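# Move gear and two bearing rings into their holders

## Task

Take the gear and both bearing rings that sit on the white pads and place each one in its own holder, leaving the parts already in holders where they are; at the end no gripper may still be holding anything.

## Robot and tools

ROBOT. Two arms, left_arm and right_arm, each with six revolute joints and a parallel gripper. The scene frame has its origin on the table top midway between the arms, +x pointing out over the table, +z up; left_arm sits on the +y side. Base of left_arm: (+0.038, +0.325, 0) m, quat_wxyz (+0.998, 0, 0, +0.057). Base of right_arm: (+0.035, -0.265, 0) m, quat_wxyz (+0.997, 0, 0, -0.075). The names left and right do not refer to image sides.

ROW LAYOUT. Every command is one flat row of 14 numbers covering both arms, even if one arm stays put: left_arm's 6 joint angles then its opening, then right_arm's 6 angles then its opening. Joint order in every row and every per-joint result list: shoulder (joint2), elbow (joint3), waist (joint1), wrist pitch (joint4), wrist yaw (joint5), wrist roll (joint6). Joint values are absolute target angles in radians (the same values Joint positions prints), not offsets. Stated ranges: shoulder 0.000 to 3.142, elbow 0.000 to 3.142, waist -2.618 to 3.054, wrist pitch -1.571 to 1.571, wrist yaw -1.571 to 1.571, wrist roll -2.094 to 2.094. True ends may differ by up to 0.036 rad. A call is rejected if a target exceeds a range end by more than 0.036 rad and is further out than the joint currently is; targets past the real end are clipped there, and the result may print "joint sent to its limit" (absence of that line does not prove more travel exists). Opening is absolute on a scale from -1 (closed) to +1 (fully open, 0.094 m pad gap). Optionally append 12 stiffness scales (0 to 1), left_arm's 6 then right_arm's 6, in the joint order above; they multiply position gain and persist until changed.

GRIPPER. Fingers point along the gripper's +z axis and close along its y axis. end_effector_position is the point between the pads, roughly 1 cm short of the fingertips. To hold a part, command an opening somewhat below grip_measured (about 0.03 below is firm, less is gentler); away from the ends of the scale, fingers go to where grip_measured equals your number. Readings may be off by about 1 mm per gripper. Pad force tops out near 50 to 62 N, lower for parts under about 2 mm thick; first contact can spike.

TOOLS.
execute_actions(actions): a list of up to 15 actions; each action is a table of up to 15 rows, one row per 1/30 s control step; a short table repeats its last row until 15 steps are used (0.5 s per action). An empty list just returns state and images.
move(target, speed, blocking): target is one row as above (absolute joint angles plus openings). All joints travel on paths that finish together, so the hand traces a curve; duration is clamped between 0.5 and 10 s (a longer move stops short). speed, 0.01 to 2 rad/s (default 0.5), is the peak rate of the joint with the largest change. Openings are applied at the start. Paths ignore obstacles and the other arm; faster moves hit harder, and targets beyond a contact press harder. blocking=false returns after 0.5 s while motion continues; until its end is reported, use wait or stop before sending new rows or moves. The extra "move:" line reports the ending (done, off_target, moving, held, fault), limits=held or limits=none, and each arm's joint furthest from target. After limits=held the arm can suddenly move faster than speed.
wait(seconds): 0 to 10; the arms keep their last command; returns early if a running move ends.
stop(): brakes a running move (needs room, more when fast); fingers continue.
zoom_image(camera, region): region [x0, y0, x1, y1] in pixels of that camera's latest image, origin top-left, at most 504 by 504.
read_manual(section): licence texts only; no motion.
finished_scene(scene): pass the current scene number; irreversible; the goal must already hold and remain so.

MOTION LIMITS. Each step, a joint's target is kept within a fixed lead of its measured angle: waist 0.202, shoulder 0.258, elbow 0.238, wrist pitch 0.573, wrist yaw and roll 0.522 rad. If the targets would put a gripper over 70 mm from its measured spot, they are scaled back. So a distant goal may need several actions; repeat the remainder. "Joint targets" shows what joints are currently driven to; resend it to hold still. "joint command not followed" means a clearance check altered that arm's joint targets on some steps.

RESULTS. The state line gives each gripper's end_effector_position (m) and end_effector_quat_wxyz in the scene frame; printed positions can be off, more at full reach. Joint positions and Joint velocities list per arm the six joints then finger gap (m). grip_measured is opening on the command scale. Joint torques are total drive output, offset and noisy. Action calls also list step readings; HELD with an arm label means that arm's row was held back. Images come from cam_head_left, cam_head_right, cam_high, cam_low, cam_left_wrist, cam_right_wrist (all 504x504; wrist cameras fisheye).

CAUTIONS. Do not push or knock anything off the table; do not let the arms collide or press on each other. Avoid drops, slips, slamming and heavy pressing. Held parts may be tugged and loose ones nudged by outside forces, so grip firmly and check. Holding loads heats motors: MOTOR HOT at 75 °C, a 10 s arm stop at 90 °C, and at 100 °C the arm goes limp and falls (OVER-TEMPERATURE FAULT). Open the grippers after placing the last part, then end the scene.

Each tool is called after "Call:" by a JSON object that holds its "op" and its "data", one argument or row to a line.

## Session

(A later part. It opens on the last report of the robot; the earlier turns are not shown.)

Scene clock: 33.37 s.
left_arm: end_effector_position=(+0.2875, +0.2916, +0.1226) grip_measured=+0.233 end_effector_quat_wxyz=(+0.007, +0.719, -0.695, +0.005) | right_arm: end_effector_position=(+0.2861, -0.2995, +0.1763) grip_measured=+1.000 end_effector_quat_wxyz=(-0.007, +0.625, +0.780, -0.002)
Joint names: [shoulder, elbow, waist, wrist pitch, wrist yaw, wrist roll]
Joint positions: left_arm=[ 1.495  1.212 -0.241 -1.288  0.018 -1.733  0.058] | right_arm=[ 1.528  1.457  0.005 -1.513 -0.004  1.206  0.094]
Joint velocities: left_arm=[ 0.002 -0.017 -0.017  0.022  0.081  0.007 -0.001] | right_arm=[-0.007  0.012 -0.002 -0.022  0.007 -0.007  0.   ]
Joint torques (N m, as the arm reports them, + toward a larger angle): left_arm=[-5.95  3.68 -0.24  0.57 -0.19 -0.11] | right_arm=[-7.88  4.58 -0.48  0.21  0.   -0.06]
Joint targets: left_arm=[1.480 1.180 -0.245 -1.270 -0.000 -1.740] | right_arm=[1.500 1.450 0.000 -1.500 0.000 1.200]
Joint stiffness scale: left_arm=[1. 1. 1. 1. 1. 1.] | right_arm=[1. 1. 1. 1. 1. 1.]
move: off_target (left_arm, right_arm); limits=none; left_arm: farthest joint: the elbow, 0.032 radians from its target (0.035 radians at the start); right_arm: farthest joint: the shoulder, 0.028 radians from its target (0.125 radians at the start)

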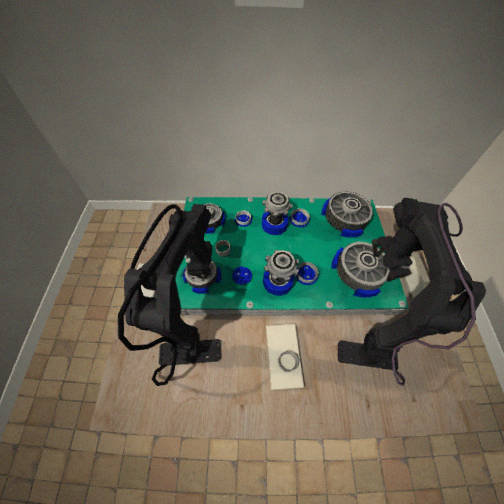

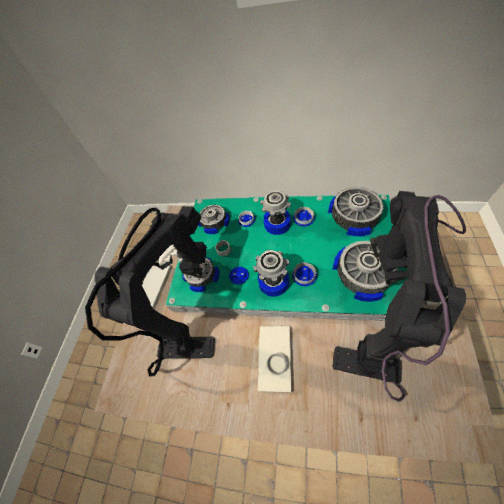

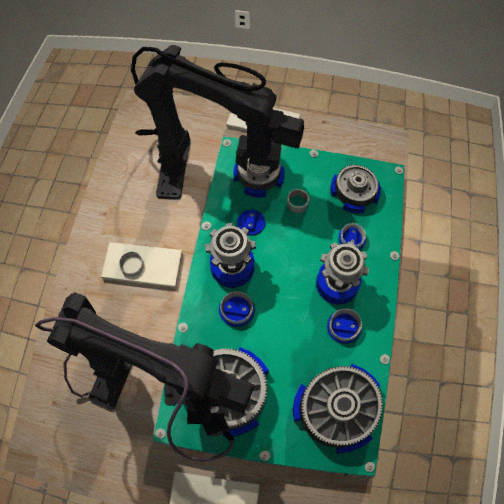

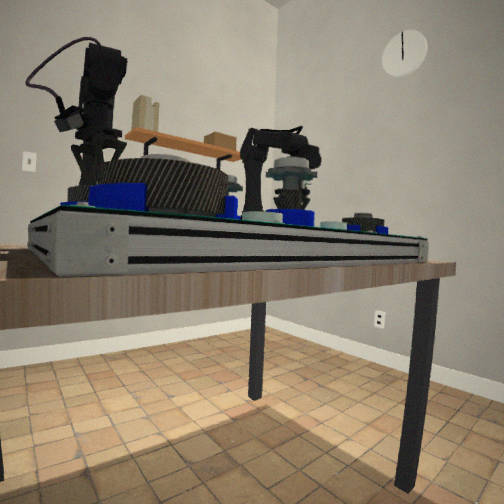

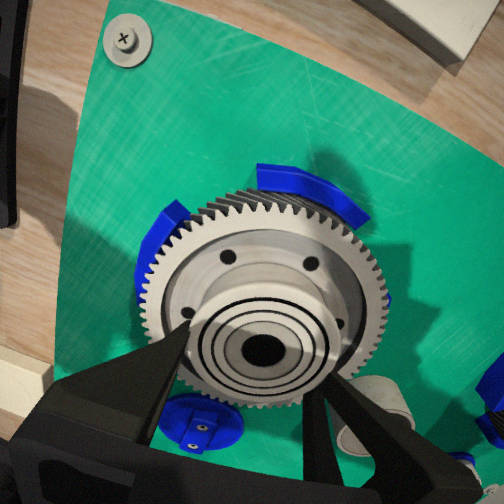

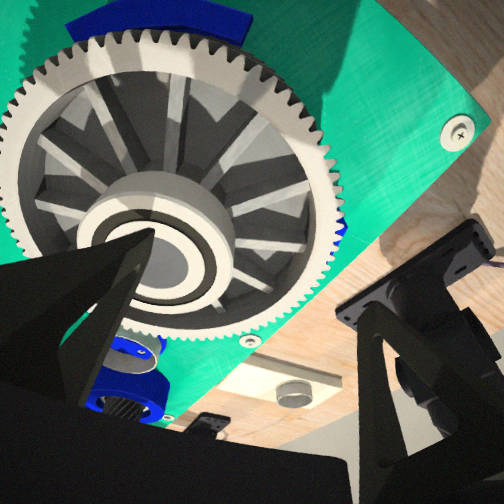

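Call:
{"op": "execute_actions", "data": {
  "actions": [
    [[1.48,1.21,-0.245,-1.28,0.01,-1.74,0.18,1.50,1.45,0.0,-1.5,0,1.2,1],[1.48,1.215,-0.245,-1.28,0.01,-1.74,0.18,1.50,1.45,0.0,-1.5,0,1.2,1],[1.48,1.22,-0.245,-1.28,0.01,-1.74,0.18,1.50,1.45,0.0,-1.5,0,1.2,1],[1.48,1.22,-0.245,-1.28,0.01,-1.74,0.18,1.50,1.45,0.0,-1.5,0,1.2,1],[1.48,1.22,-0.245,-1.28,0.01,-1.74,0.18,1.50,1.45,0.0,-1.5,0,1.2,1],[1.48,1.22,-0.245,-1.28,0.01,-1.74,0.5,1.50,1.45,0.0,-1.5,0,1.2,1]]
  ]
}}

Call:
{"op": "move", "data": {
  "target": [1.47,1.44,-0.245,-1.50,0.0,-1.74,0.5,1.50,1.45,0.0,-1.5,0,1.2,1],
  "speed": 0.3
}}

Scene clock: 34.23 s.
left_arm: end_effector_position=(+0.2877, +0.2917, +0.1226) grip_measured=+0.498 end_effector_quat_wxyz=(+0.007, +0.719, -0.695, +0.005) | right_arm: end_effector_position=(+0.2861, -0.2995, +0.1763) grip_measured=+1.000 end_effector_quat_wxyz=(-0.007, +0.625, +0.780, -0.002)
Joint names: [shoulder, elbow, waist, wrist pitch, wrist yaw, wrist roll]
Joint positions: left_arm=[ 1.495  1.212 -0.241 -1.287  0.017 -1.733  0.07 ] | right_arm=[ 1.528  1.457  0.005 -1.513 -0.004  1.206  0.094]
Joint velocities: left_arm=[ 0.007 -0.022 -0.007  0.037 -0.066  0.11  -0.   ] | right_arm=[ 0.002 -0.032 -0.007 -0.022 -0.066 -0.022  0.   ]
Joint torques (N m, as the arm reports them, + toward a larger angle): left_arm=[-5.91  7.24 -0.25  0.45 -0.1  -0.11] | right_arm=[-7.91  4.6  -0.45  0.22 -0.01 -0.08]
Joint targets: left_arm=[1.480 1.220 -0.245 -1.280 0.010 -1.740] | right_arm=[1.500 1.450 0.000 -1.500 0.000 1.200]
Joint stiffness scale: left_arm=[1. 1. 1. 1. 1. 1.] | right_arm=[1. 1. 1. 1. 1. 1.]
Step readings (joint positions):
0: left_arm=[1.495 1.212 -0.241 -1.288 0.018 -1.733] | right_arm=[1.528 1.457 0.005 -1.513 -0.004 1.206]
1: left_arm=[1.495 1.212 -0.241 -1.288 0.018 -1.733] | right_arm=[1.528 1.457 0.005 -1.513 -0.004 1.206]
2: left_arm=[1.495 1.212 -0.241 -1.288 0.018 -1.733] | right_arm=[1.528 1.457 0.005 -1.513 -0.004 1.206]
4: left_arm=[1.495 1.212 -0.241 -1.288 0.018 -1.733] | right_arm=[1.528 1.457 0.005 -1.513 -0.004 1.206]
8: left_arm=[1.495 1.212 -0.241 -1.287 0.017 -1.733] | right_arm=[1.528 1.457 0.005 -1.513 -0.004 1.206]
15: Joint positions above

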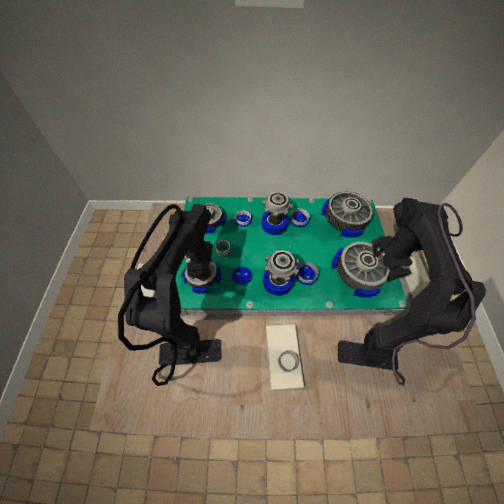

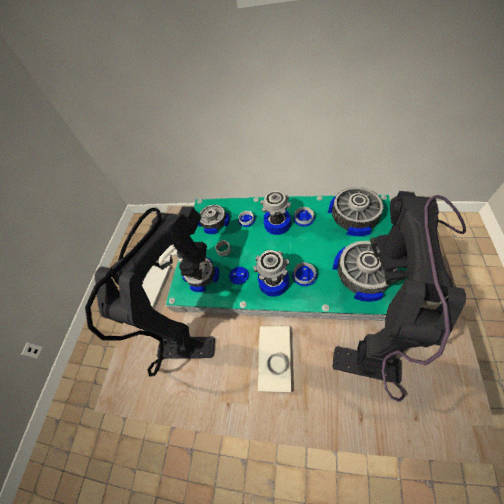

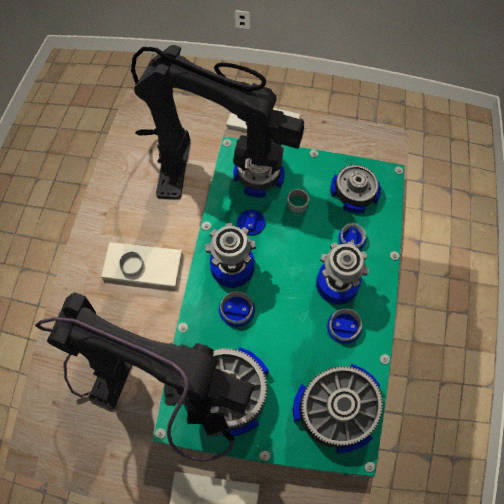

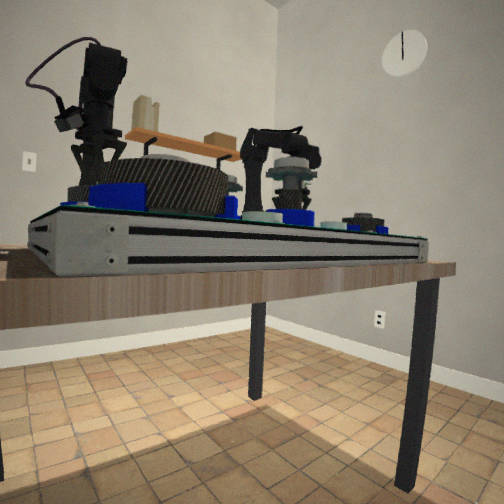

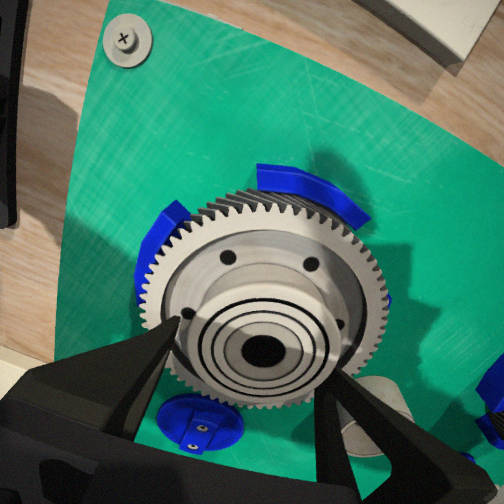

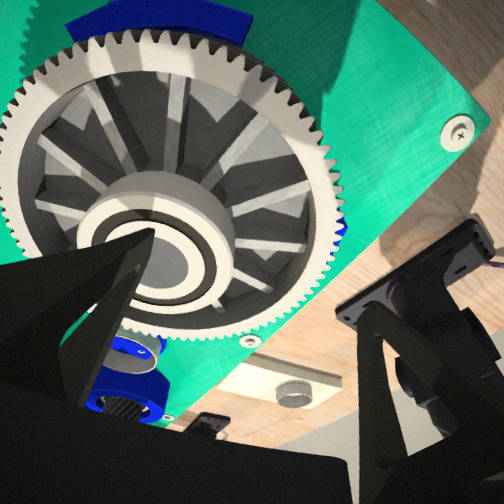

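Scene clock: 35.67 s.
left_arm: end_effector_position=(+0.2869, +0.2922, +0.1721) grip_measured=+0.498 end_effector_quat_wxyz=(+0.004, +0.719, -0.695, +0.008) | right_arm: end_effector_position=(+0.2861, -0.2995, +0.1763) grip_measured=+1.000 end_effector_quat_wxyz=(-0.007, +0.625, +0.780, -0.002)
Joint names: [shoulder, elbow, waist, wrist pitch, wrist yaw, wrist roll]
Joint positions: left_arm=[ 1.495  1.408 -0.241 -1.477  0.015 -1.733  0.07 ] | right_arm=[ 1.528  1.457  0.005 -1.513 -0.004  1.206  0.094]
Joint velocities: left_arm=[ 0.007  0.017  0.007 -0.037  0.037 -0.022  0.   ] | right_arm=[-0.002 -0.022 -0.017 -0.066 -0.007 -0.007  0.   ]
Joint torques (N m, as the arm reports them, + toward a larger angle): left_arm=[-6.56  9.29 -0.24  0.08 -0.14 -0.13] | right_arm=[-7.88  4.58 -0.44  0.22 -0.01 -0.08]
Joint targets: left_arm=[1.470 1.440 -0.245 -1.500 0.000 -1.740] | right_arm=[1.500 1.450 -0.000 -1.500 0.000 1.200]
Joint stiffness scale: left_arm=[1. 1. 1. 1. 1. 1.] | right_arm=[1. 1. 1. 1. 1. 1.]
move: off_target (left_arm, right_arm); limits=none; left_arm: farthest joint: the elbow, 0.032 radians from its target (0.228 radians at the start); right_arm: farthest joint: the shoulder, 0.028 radians from its target (0.028 radians at the start)

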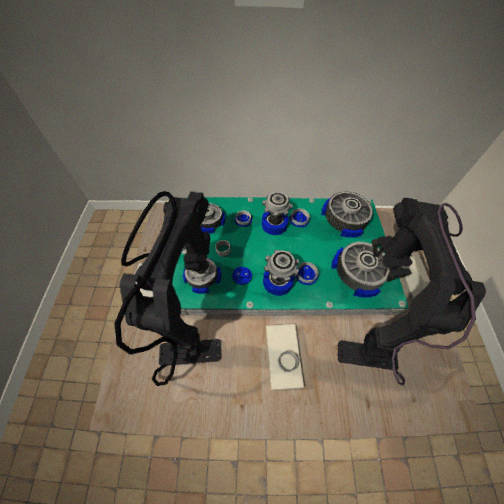

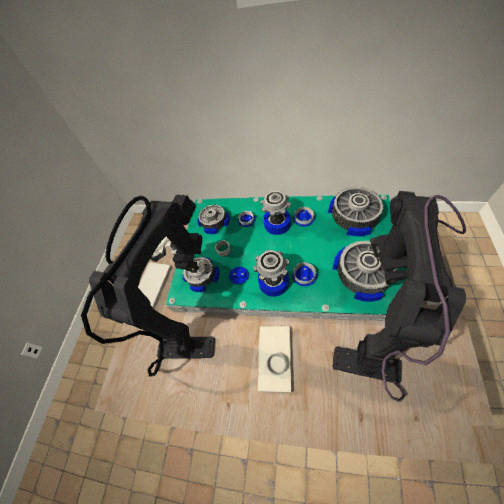

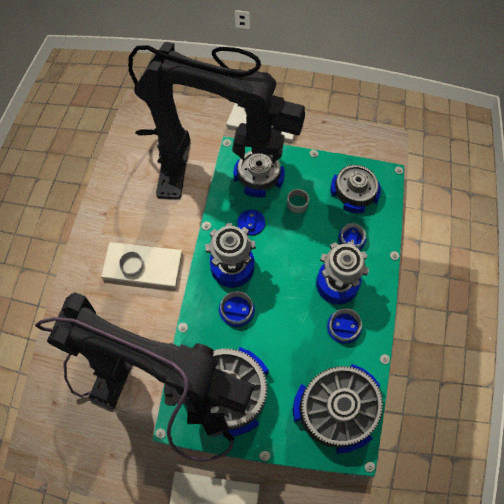

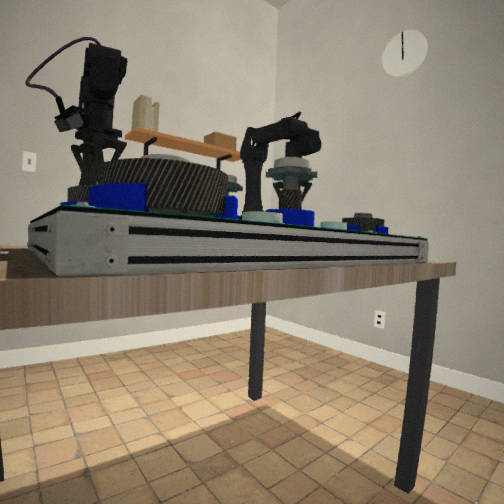

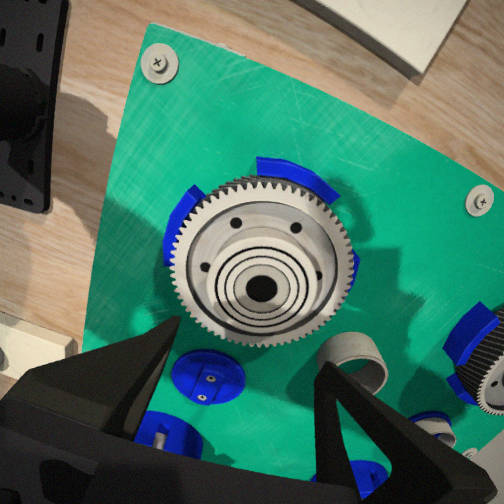

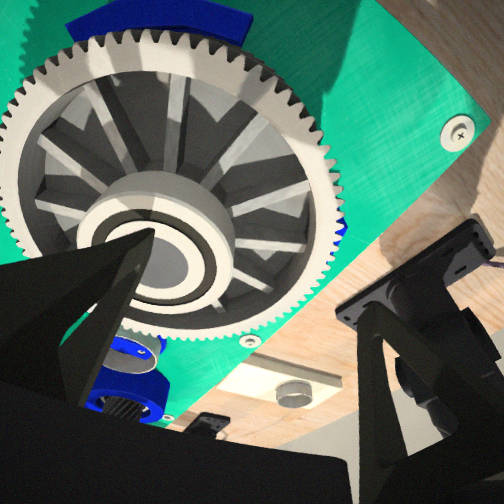

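Call:
{"op": "move", "data": {
  "target": [1.33,1.26,-0.95,-1.48,0,-1.72,1,1.50,1.45,0.0,-1.5,0,1.2,1],
  "speed": 0.7
}}

Call:
{"op": "move", "data": {
  "target": [1.77,1.51,-1.74,-1.30,0,-1.70,1,1.50,1.45,0.0,-1.5,0,1.2,1],
  "speed": 0.7
}}

Scene clock: 37.87 s.
left_arm: end_effector_position=(+0.1835, +0.1656, +0.1688) grip_measured=+1.000 end_effector_quat_wxyz=(-0.003, -0.435, +0.900, -0.010) | right_arm: end_effector_position=(+0.2861, -0.2995, +0.1763) grip_measured=+1.000 end_effector_quat_wxyz=(-0.007, +0.625, +0.781, -0.002)
Joint names: [shoulder, elbow, waist, wrist pitch, wrist yaw, wrist roll]
Joint positions: left_arm=[ 1.354  1.276 -0.943 -1.476  0.012 -1.729  0.094] | right_arm=[ 1.528  1.457  0.005 -1.513 -0.004  1.205  0.094]
Joint velocities: left_arm=[ 0.007  0.002 -0.012 -0.081  0.051 -0.022  0.   ] | right_arm=[ 0.007  0.027 -0.012  0.007 -0.066  0.022  0.   ]
Joint torques (N m, as the arm reports them, + toward a larger angle): left_arm=[-5.51  4.97 -0.55  0.34 -0.11  0.08] | right_arm=[-7.85  4.53 -0.47  0.21  0.   -0.07]
Joint targets: left_arm=[1.330 1.260 -0.950 -1.480 0.000 -1.720] | right_arm=[1.500 1.450 0.000 -1.500 -0.000 1.200]
Joint stiffness scale: left_arm=[1. 1. 1. 1. 1. 1.] | right_arm=[1. 1. 1. 1. 1. 1.]
move: off_target (left_arm, right_arm); limits=none; left_arm: farthest joint: the shoulder, 0.024 radians from its target (0.165 radians at the start); right_arm: farthest joint: the shoulder, 0.028 radians from its target (0.028 radians at the start)

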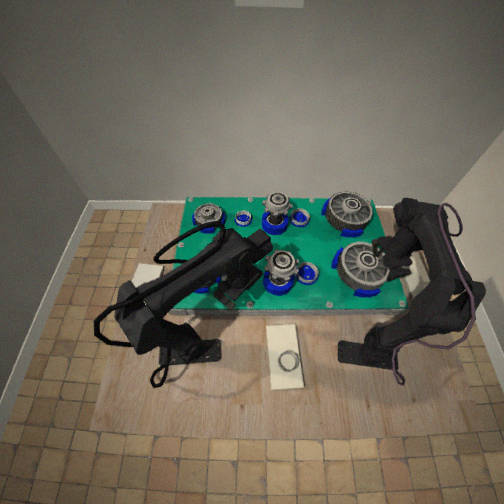

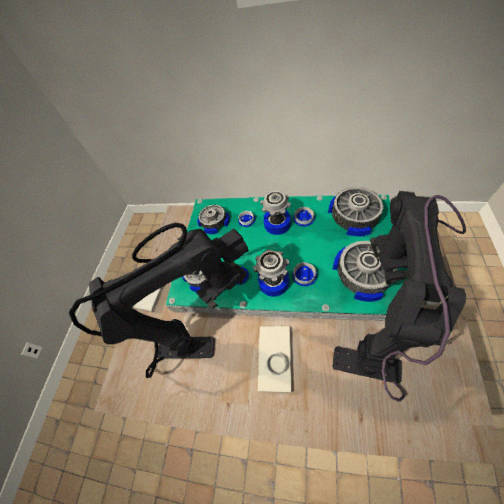

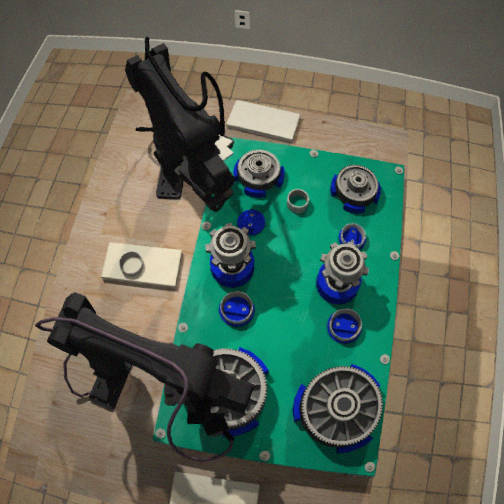

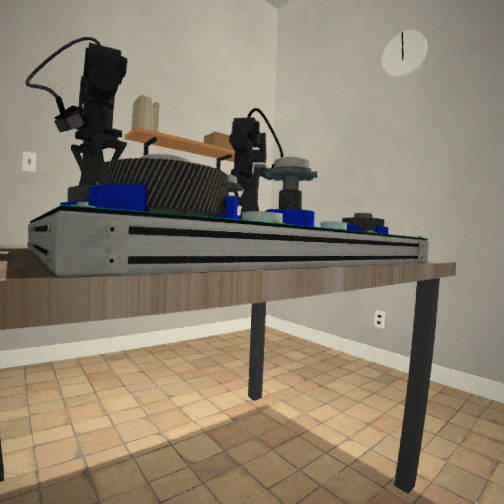

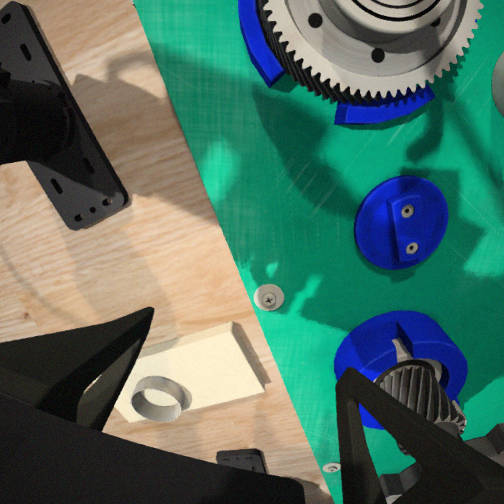

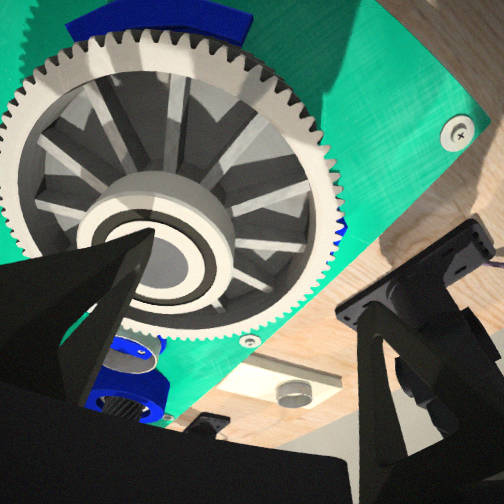

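Scene clock: 39.43 s.
left_arm: end_effector_position=(+0.0199, +0.0109, +0.1154) grip_measured=+1.000 end_effector_quat_wxyz=(-0.003, -0.041, +0.999, +0.017) | right_arm: end_effector_position=(+0.2861, -0.2995, +0.1763) grip_measured=+1.000 end_effector_quat_wxyz=(-0.007, +0.625, +0.781, -0.002)
Joint names: [shoulder, elbow, waist, wrist pitch, wrist yaw, wrist roll]
Joint positions: left_arm=[ 1.769  1.474 -1.741 -1.309  0.01  -1.709  0.094] | right_arm=[ 1.528  1.457  0.005 -1.513 -0.004  1.205  0.094]
Joint velocities: left_arm=[-0.002  0.022  0.007  0.066 -0.022  0.051  0.   ] | right_arm=[ 0.002 -0.037  0.012  0.022 -0.022  0.081  0.   ]
Joint torques (N m, as the arm reports them, + toward a larger angle): left_arm=[-6.8   9.76  0.17  0.4  -0.1   0.07] | right_arm=[-7.88  4.55 -0.46  0.22 -0.01 -0.09]
Joint targets: left_arm=[1.770 1.510 -1.740 -1.300 -0.000 -1.700] | right_arm=[1.500 1.450 -0.000 -1.500 0.000 1.200]
Joint stiffness scale: left_arm=[1. 1. 1. 1. 1. 1.] | right_arm=[1. 1. 1. 1. 1. 1.]
move: off_target (left_arm, right_arm); limits=none; left_arm: farthest joint: the elbow, 0.036 radians from its target (0.234 radians at the start); right_arm: farthest joint: the shoulder, 0.028 radians from its target (0.028 radians at the start)

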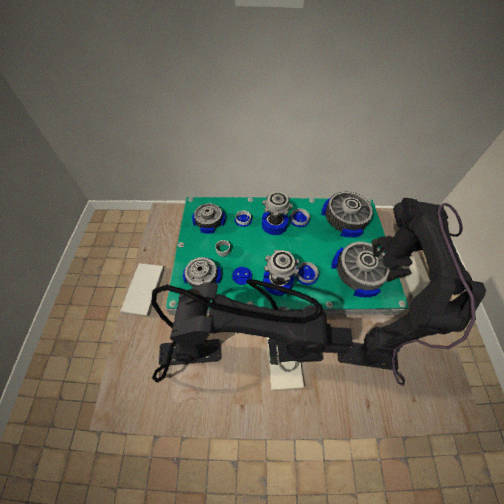

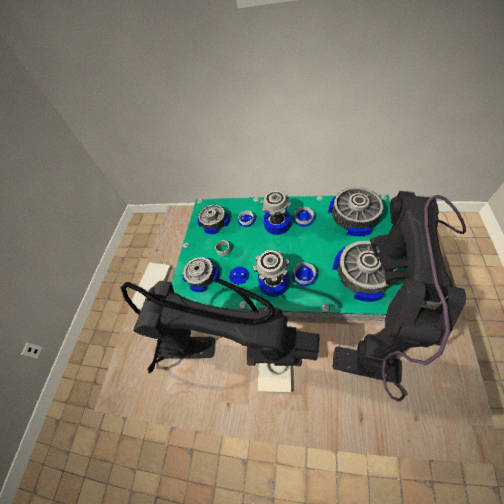

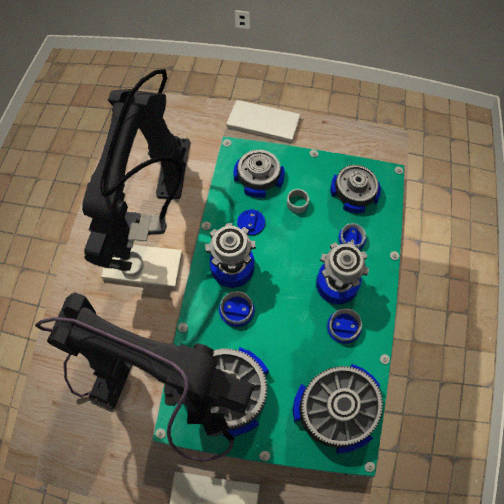

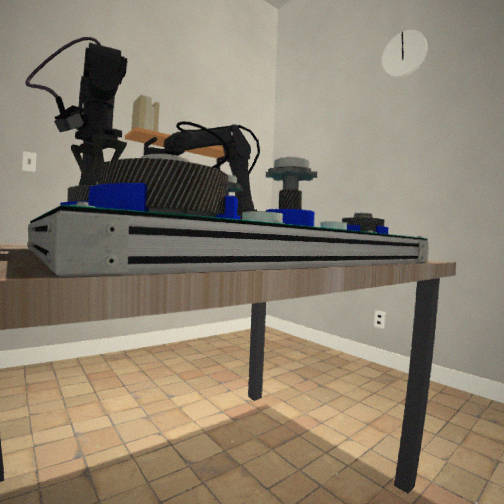

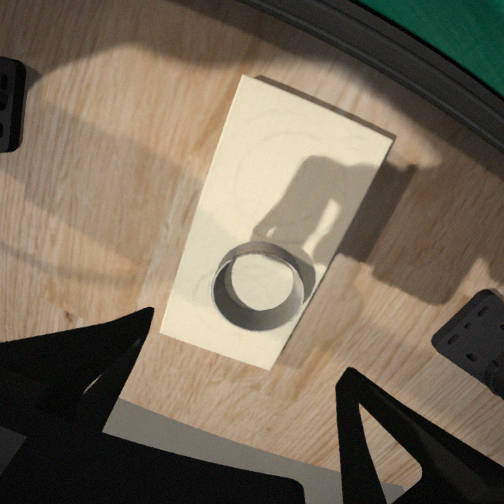

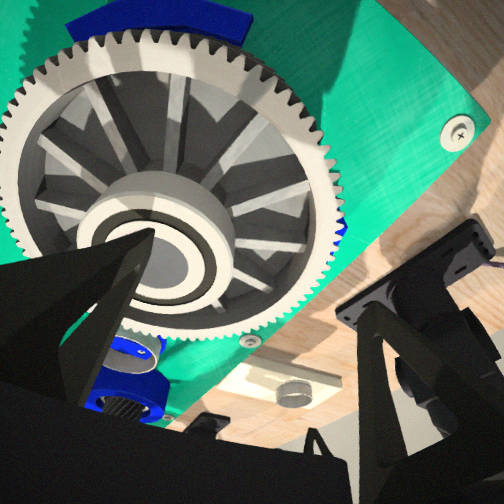

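Call:
{"op": "move", "data": {
  "target": [1.735,1.327,-1.77,-1.14,0,-1.70,1,1.50,1.45,0.0,-1.5,0,1.2,1],
  "speed": 0.3
}}

Scene clock: 41.53 s.
left_arm: end_effector_position=(+0.0134, +0.0087, +0.0821) grip_measured=+1.000 end_effector_quat_wxyz=(-0.004, -0.031, +0.999, +0.004) | right_arm: end_effector_position=(+0.2861, -0.2995, +0.1763) grip_measured=+1.000 end_effector_quat_wxyz=(-0.007, +0.625, +0.781, -0.002)
Joint names: [shoulder, elbow, waist, wrist pitch, wrist yaw, wrist roll]
Joint positions: left_arm=[ 1.769  1.341 -1.761 -1.15   0.01  -1.709  0.094] | right_arm=[ 1.528  1.457  0.005 -1.513 -0.004  1.205  0.094]
Joint velocities: left_arm=[ 0.002  0.012  0.017 -0.022  0.022 -0.022  0.   ] | right_arm=[-0.007 -0.032 -0.012 -0.051 -0.037  0.051  0.   ]
Joint torques (N m, as the arm reports them, + toward a larger angle): left_arm=[-9.38  5.2  -0.72  0.46 -0.1   0.07] | right_arm=[-7.84  4.53 -0.5   0.21  0.   -0.08]
Joint targets: left_arm=[1.735 1.327 -1.770 -1.140 0.000 -1.700] | right_arm=[1.500 1.450 -0.000 -1.500 -0.000 1.200]
Joint stiffness scale: left_arm=[1. 1. 1. 1. 1. 1.] | right_arm=[1. 1. 1. 1. 1. 1.]
move: off_target (left_arm, right_arm); limits=none; left_arm: farthest joint: the shoulder, 0.034 radians from its target (0.034 radians at the start); right_arm: farthest joint: the shoulder, 0.028 radians from its target (0.028 radians at the start)

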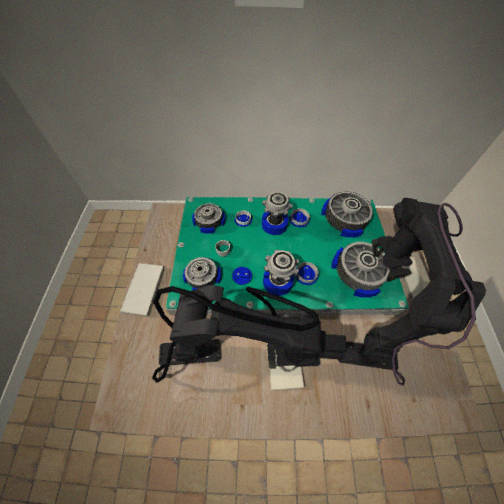

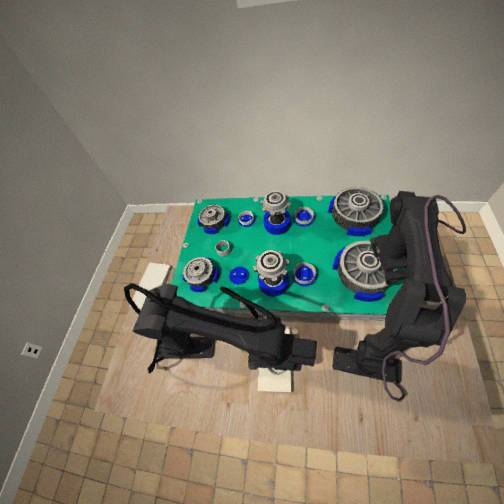

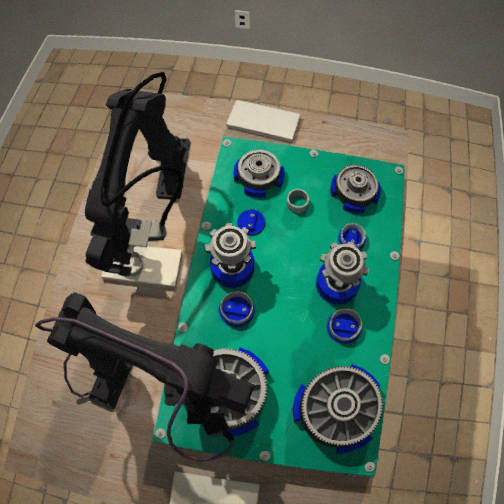

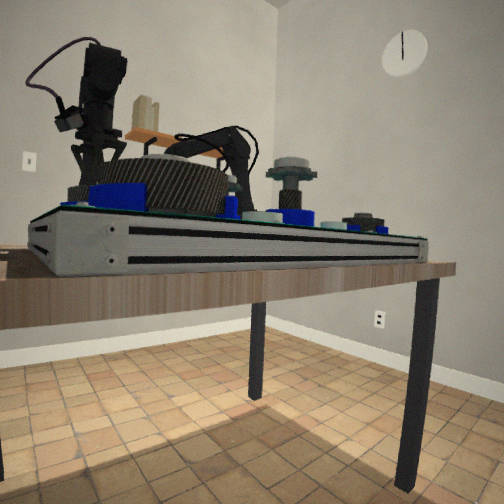

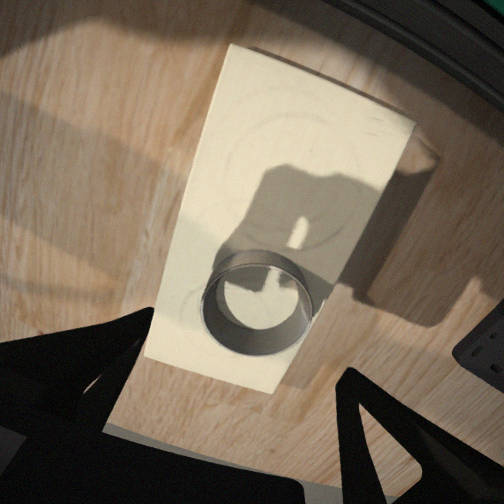

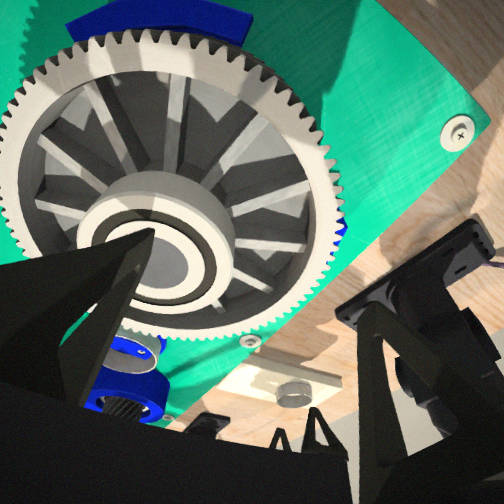

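Call:
{"op": "move", "data": {
  "target": [1.80,1.222,-1.733,-0.993,0,-1.70,1,1.50,1.45,0.0,-1.5,0,1.2,1],
  "speed": 0.2
}}

Scene clock: 44.90 s.
left_arm: end_effector_position=(+0.0192, +0.0057, +0.0488) grip_measured=+1.000 end_effector_quat_wxyz=(-0.005, -0.041, +0.999, -0.004) | right_arm: end_effector_position=(+0.2861, -0.2995, +0.1763) grip_measured=+1.000 end_effector_quat_wxyz=(-0.007, +0.625, +0.781, -0.002)
Joint names: [shoulder, elbow, waist, wrist pitch, wrist yaw, wrist roll]
Joint positions: left_arm=[ 1.795  1.237 -1.742 -1.004  0.01  -1.709  0.094] | right_arm=[ 1.528  1.457  0.005 -1.513 -0.004  1.205  0.094]
Joint velocities: left_arm=[ 0.002  0.002 -0.002  0.037  0.007 -0.081  0.   ] | right_arm=[-0.002 -0.007 -0.012  0.095 -0.007  0.081  0.   ]
Joint torques (N m, as the arm reports them, + toward a larger angle): left_arm=[-6.58  4.97  0.78  0.5  -0.1   0.06] | right_arm=[-7.85  4.55 -0.44  0.23  0.   -0.09]
Joint targets: left_arm=[1.800 1.222 -1.733 -0.993 -0.000 -1.700] | right_arm=[1.500 1.450 0.000 -1.500 -0.000 1.200]
Joint stiffness scale: left_arm=[1. 1. 1. 1. 1. 1.] | right_arm=[1. 1. 1. 1. 1. 1.]
move: off_target (right_arm); limits=none; left_arm: farthest joint: the elbow, 0.015 radians from its target (0.119 radians at the start); right_arm: farthest joint: the shoulder, 0.028 radians from its target (0.028 radians at the start)

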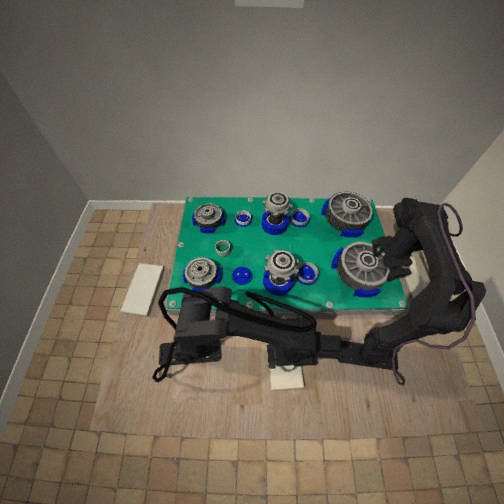

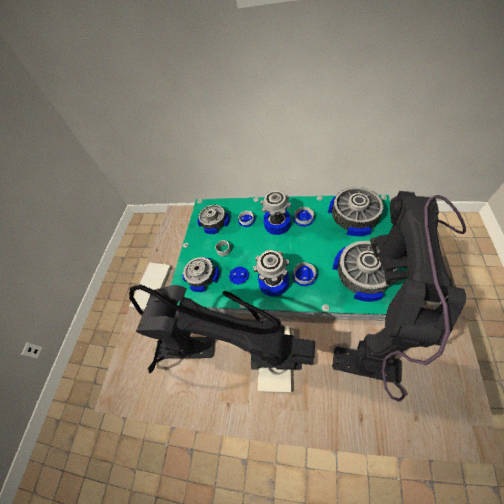

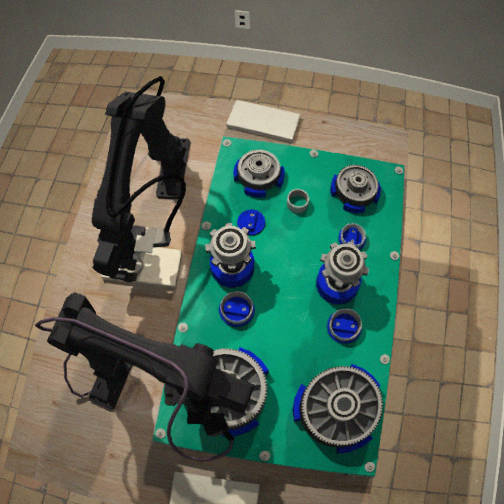

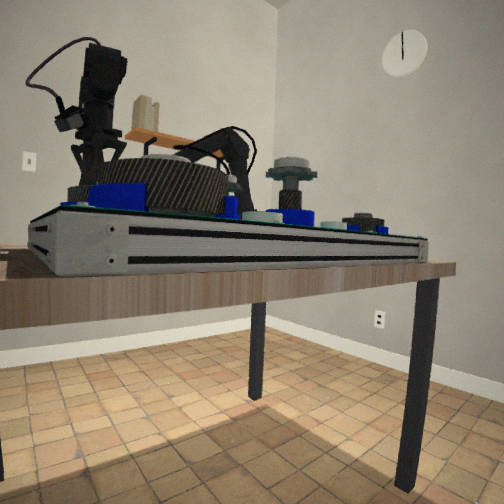

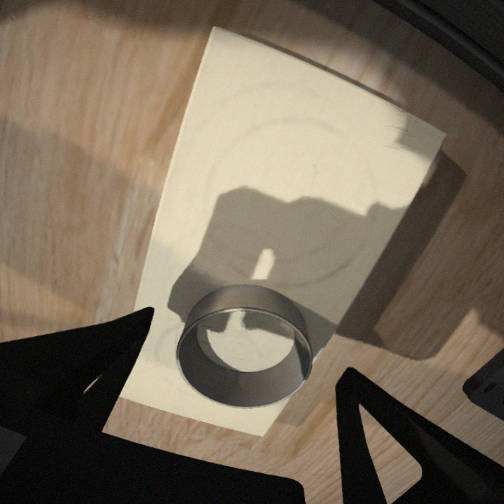

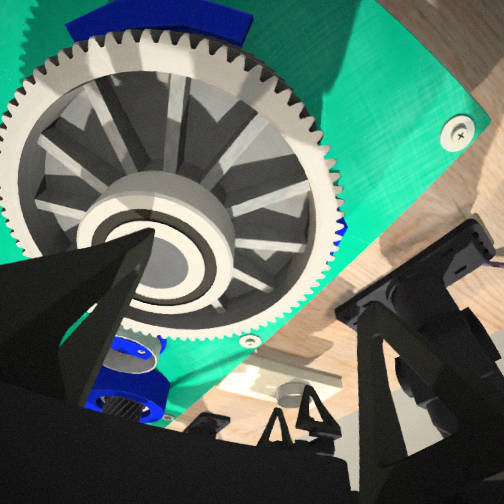

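Call:
{"op": "move", "data": {
  "target": [1.80,1.214,-1.721,-0.993,0,-1.70,0.45,1.50,1.45,0.0,-1.5,0,1.2,1],
  "speed": 0.05
}}

Scene clock: 46.17 s.
left_arm: end_effector_position=(+0.0232, +0.0054, +0.0488) grip_measured=+0.452 end_effector_quat_wxyz=(-0.005, -0.047, +0.999, -0.004) | right_arm: end_effector_position=(+0.2861, -0.2995, +0.1763) grip_measured=+1.000 end_effector_quat_wxyz=(-0.007, +0.625, +0.781, -0.002)
Joint names: [shoulder, elbow, waist, wrist pitch, wrist yaw, wrist roll]
Joint positions: left_arm=[ 1.795  1.237 -1.73  -1.003  0.01  -1.709  0.068] | right_arm=[ 1.528  1.457  0.005 -1.513 -0.004  1.205  0.094]
Joint velocities: left_arm=[-0.012  0.007 -0.012 -0.022 -0.051  0.022 -0.   ] | right_arm=[-0.012  0.002  0.022  0.022 -0.022  0.007  0.   ]
Joint torques (N m, as the arm reports them, + toward a larger angle): left_arm=[-6.53  4.16  0.73  0.5  -0.1   0.08] | right_arm=[-7.87  4.54 -0.4   0.21  0.   -0.09]
Joint targets: left_arm=[1.800 1.214 -1.721 -0.993 0.000 -1.700] | right_arm=[1.500 1.450 -0.000 -1.500 -0.000 1.200]
Joint stiffness scale: left_arm=[1. 1. 1. 1. 1. 1.] | right_arm=[1. 1. 1. 1. 1. 1.]
move: off_target (left_arm, right_arm); limits=none; left_arm: farthest joint: the elbow, 0.023 radians from its target (0.023 radians at the start); right_arm: farthest joint: the shoulder, 0.028 radians from its target (0.028 radians at the start)

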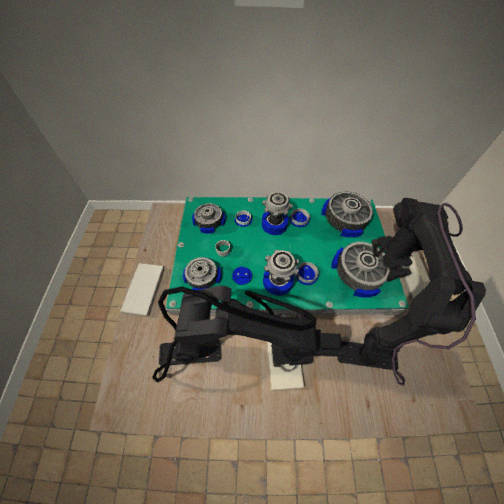

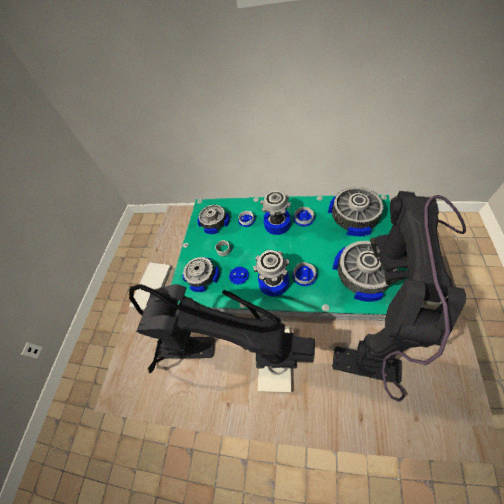

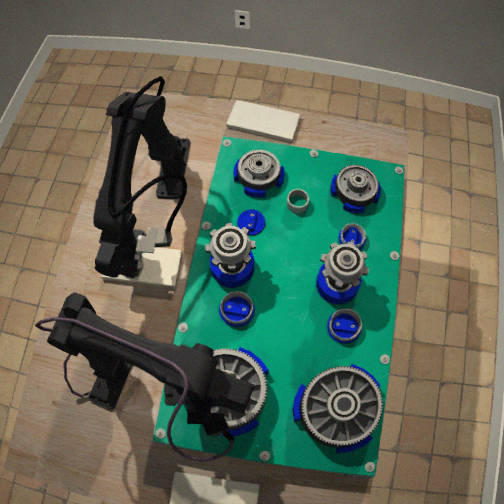

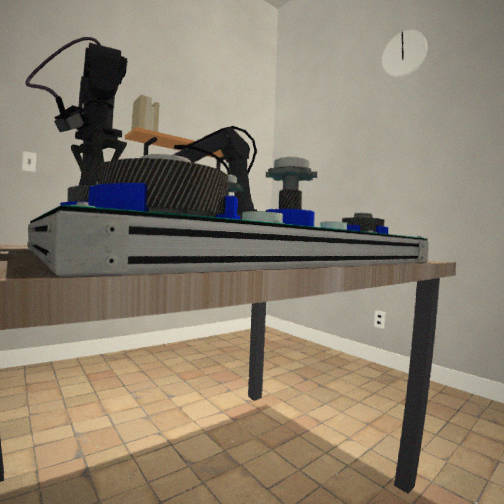

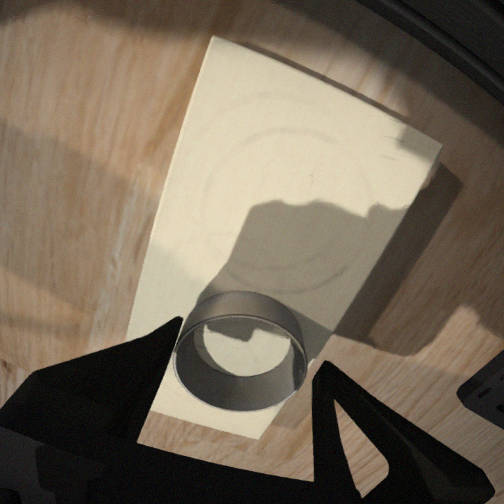

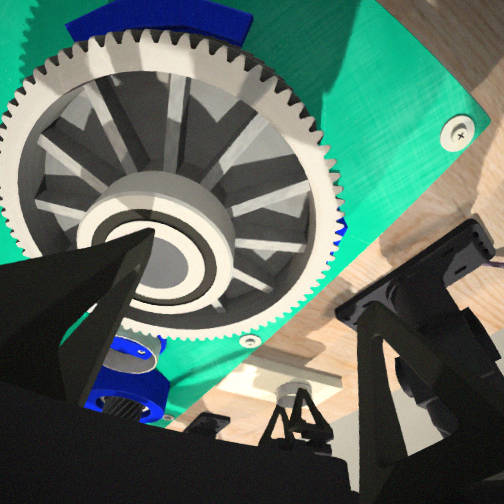

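Call:
{"op": "execute_actions", "data": {
  "actions": [
    [[1.80,1.210,-1.721,-0.993,0,-1.70,0.45,1.50,1.45,0.0,-1.5,0,1.2,1],[1.80,1.207,-1.721,-0.993,0,-1.70,0.45,1.50,1.45,0.0,-1.5,0,1.2,1],[1.80,1.204,-1.721,-0.993,0,-1.70,0.45,1.50,1.45,0.0,-1.5,0,1.2,1],[1.80,1.204,-1.721,-0.993,0,-1.70,0.44,1.50,1.45,0.0,-1.5,0,1.2,1],[1.80,1.204,-1.721,-0.993,0,-1.70,0.42,1.50,1.45,0.0,-1.5,0,1.2,1],[1.80,1.204,-1.721,-0.993,0,-1.70,0.40,1.50,1.45,0.0,-1.5,0,1.2,1],[1.80,1.204,-1.721,-0.993,0,-1.70,0.38,1.50,1.45,0.0,-1.5,0,1.2,1],[1.80,1.204,-1.721,-0.993,0,-1.70,0.36,1.50,1.45,0.0,-1.5,0,1.2,1],[1.80,1.204,-1.721,-0.993,0,-1.70,0.34,1.50,1.45,0.0,-1.5,0,1.2,1],[1.80,1.204,-1.721,-0.993,0,-1.70,0.32,1.50,1.45,0.0,-1.5,0,1.2,1],[1.80,1.204,-1.721,-0.993,0,-1.70,0.30,1.50,1.45,0.0,-1.5,0,1.2,1],[1.80,1.204,-1.721,-0.993,0,-1.70,0.285,1.50,1.45,0.0,-1.5,0,1.2,1],[1.80,1.204,-1.721,-0.993,0,-1.70,0.27,1.50,1.45,0.0,-1.5,0,1.2,1],[1.80,1.204,-1.721,-0.993,0,-1.70,0.255,1.50,1.45,0.0,-1.5,0,1.2,1],[1.80,1.204,-1.721,-0.993,0,-1.70,0.24,1.50,1.45,0.0,-1.5,0,1.2,1]]
  ]
}}

Scene clock: 47.43 s.
left_arm: end_effector_position=(+0.0235, +0.0104, +0.0445) grip_measured=+0.265 end_effector_quat_wxyz=(-0.005, -0.047, +0.999, +0.003) | right_arm: end_effector_position=(+0.2861, -0.2995, +0.1763) grip_measured=+1.000 end_effector_quat_wxyz=(-0.007, +0.625, +0.781, -0.002)
Joint names: [shoulder, elbow, waist, wrist pitch, wrist yaw, wrist roll]
Joint positions: left_arm=[ 1.795  1.219 -1.73  -0.999  0.01  -1.708  0.059] | right_arm=[ 1.528  1.457  0.005 -1.513 -0.004  1.205  0.094]
Joint velocities: left_arm=[ 0.012  0.017 -0.002 -0.037 -0.022  0.066 -0.005] | right_arm=[-0.002 -0.002  0.002  0.051 -0.066 -0.066  0.   ]
Joint torques (N m, as the arm reports them, + toward a larger angle): left_arm=[-6.51  4.86  0.68  0.42 -0.11  0.06] | right_arm=[-7.87  4.58 -0.45  0.23  0.01 -0.08]
Joint targets: left_arm=[1.800 1.204 -1.721 -0.993 0.000 -1.700] | right_arm=[1.500 1.450 -0.000 -1.500 0.000 1.200]
Joint stiffness scale: left_arm=[1. 1. 1. 1. 1. 1.] | right_arm=[1. 1. 1. 1. 1. 1.]
Step readings (joint positions):
0: left_arm=[1.795 1.237 -1.730 -1.003 0.010 -1.709] | right_arm=[1.528 1.457 0.005 -1.513 -0.004 1.205]
1: left_arm=[1.795 1.237 -1.730 -1.003 0.010 -1.709] | right_arm=[1.528 1.457 0.005 -1.513 -0.004 1.205]
2: left_arm=[1.795 1.235 -1.730 -1.002 0.010 -1.709] | right_arm=[1.528 1.457 0.005 -1.513 -0.004 1.205]
4: left_arm=[1.795 1.228 -1.730 -1.000 0.010 -1.708] | right_arm=[1.528 1.457 0.005 -1.513 -0.004 1.205]
8: left_arm=[1.795 1.219 -1.730 -1.000 0.010 -1.708] | right_arm=[1.528 1.457 0.005 -1.513 -0.004 1.205]
15: Joint positions above

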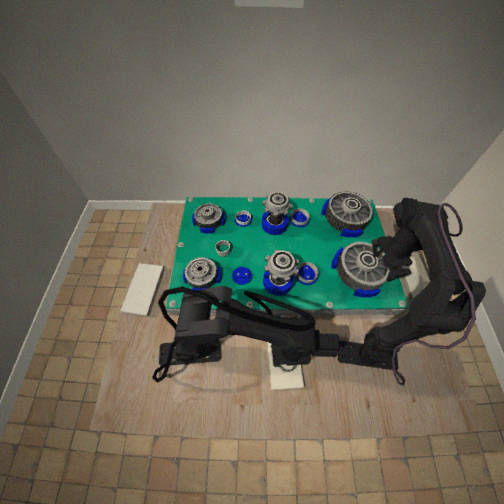

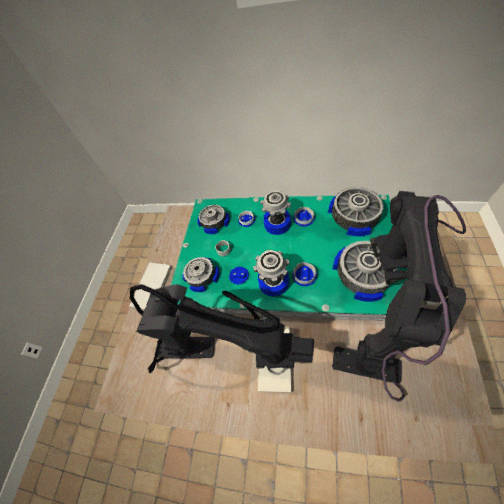

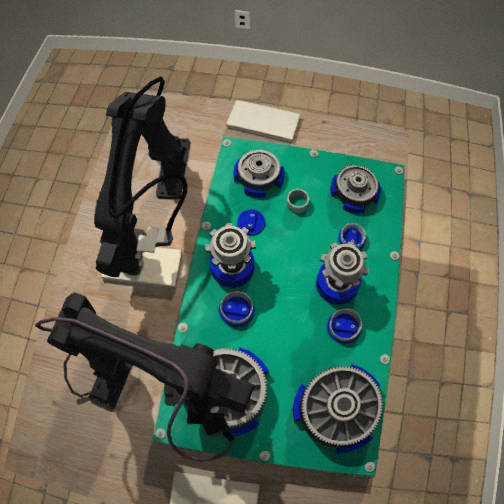

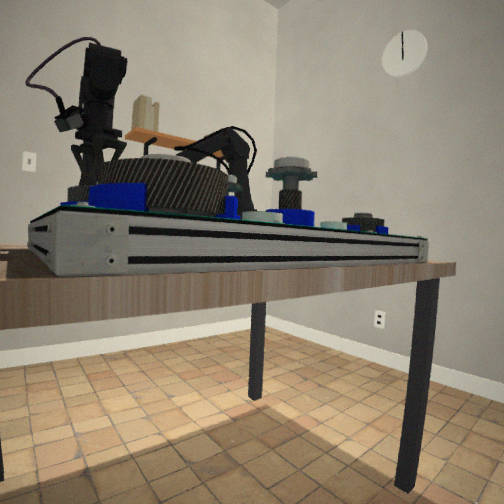

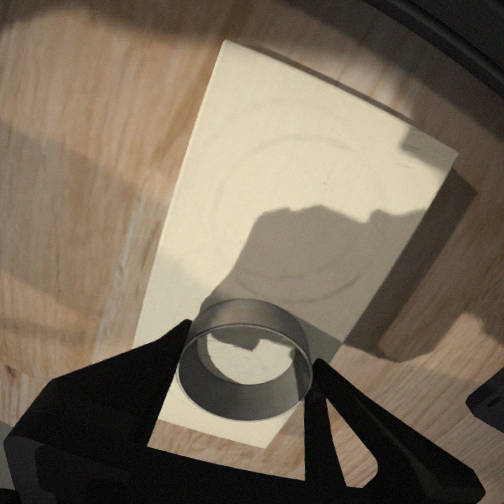

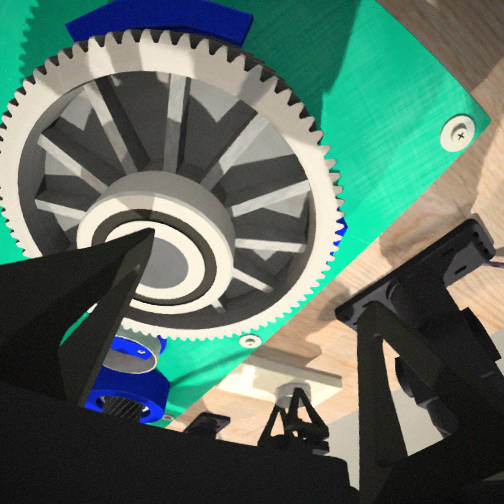

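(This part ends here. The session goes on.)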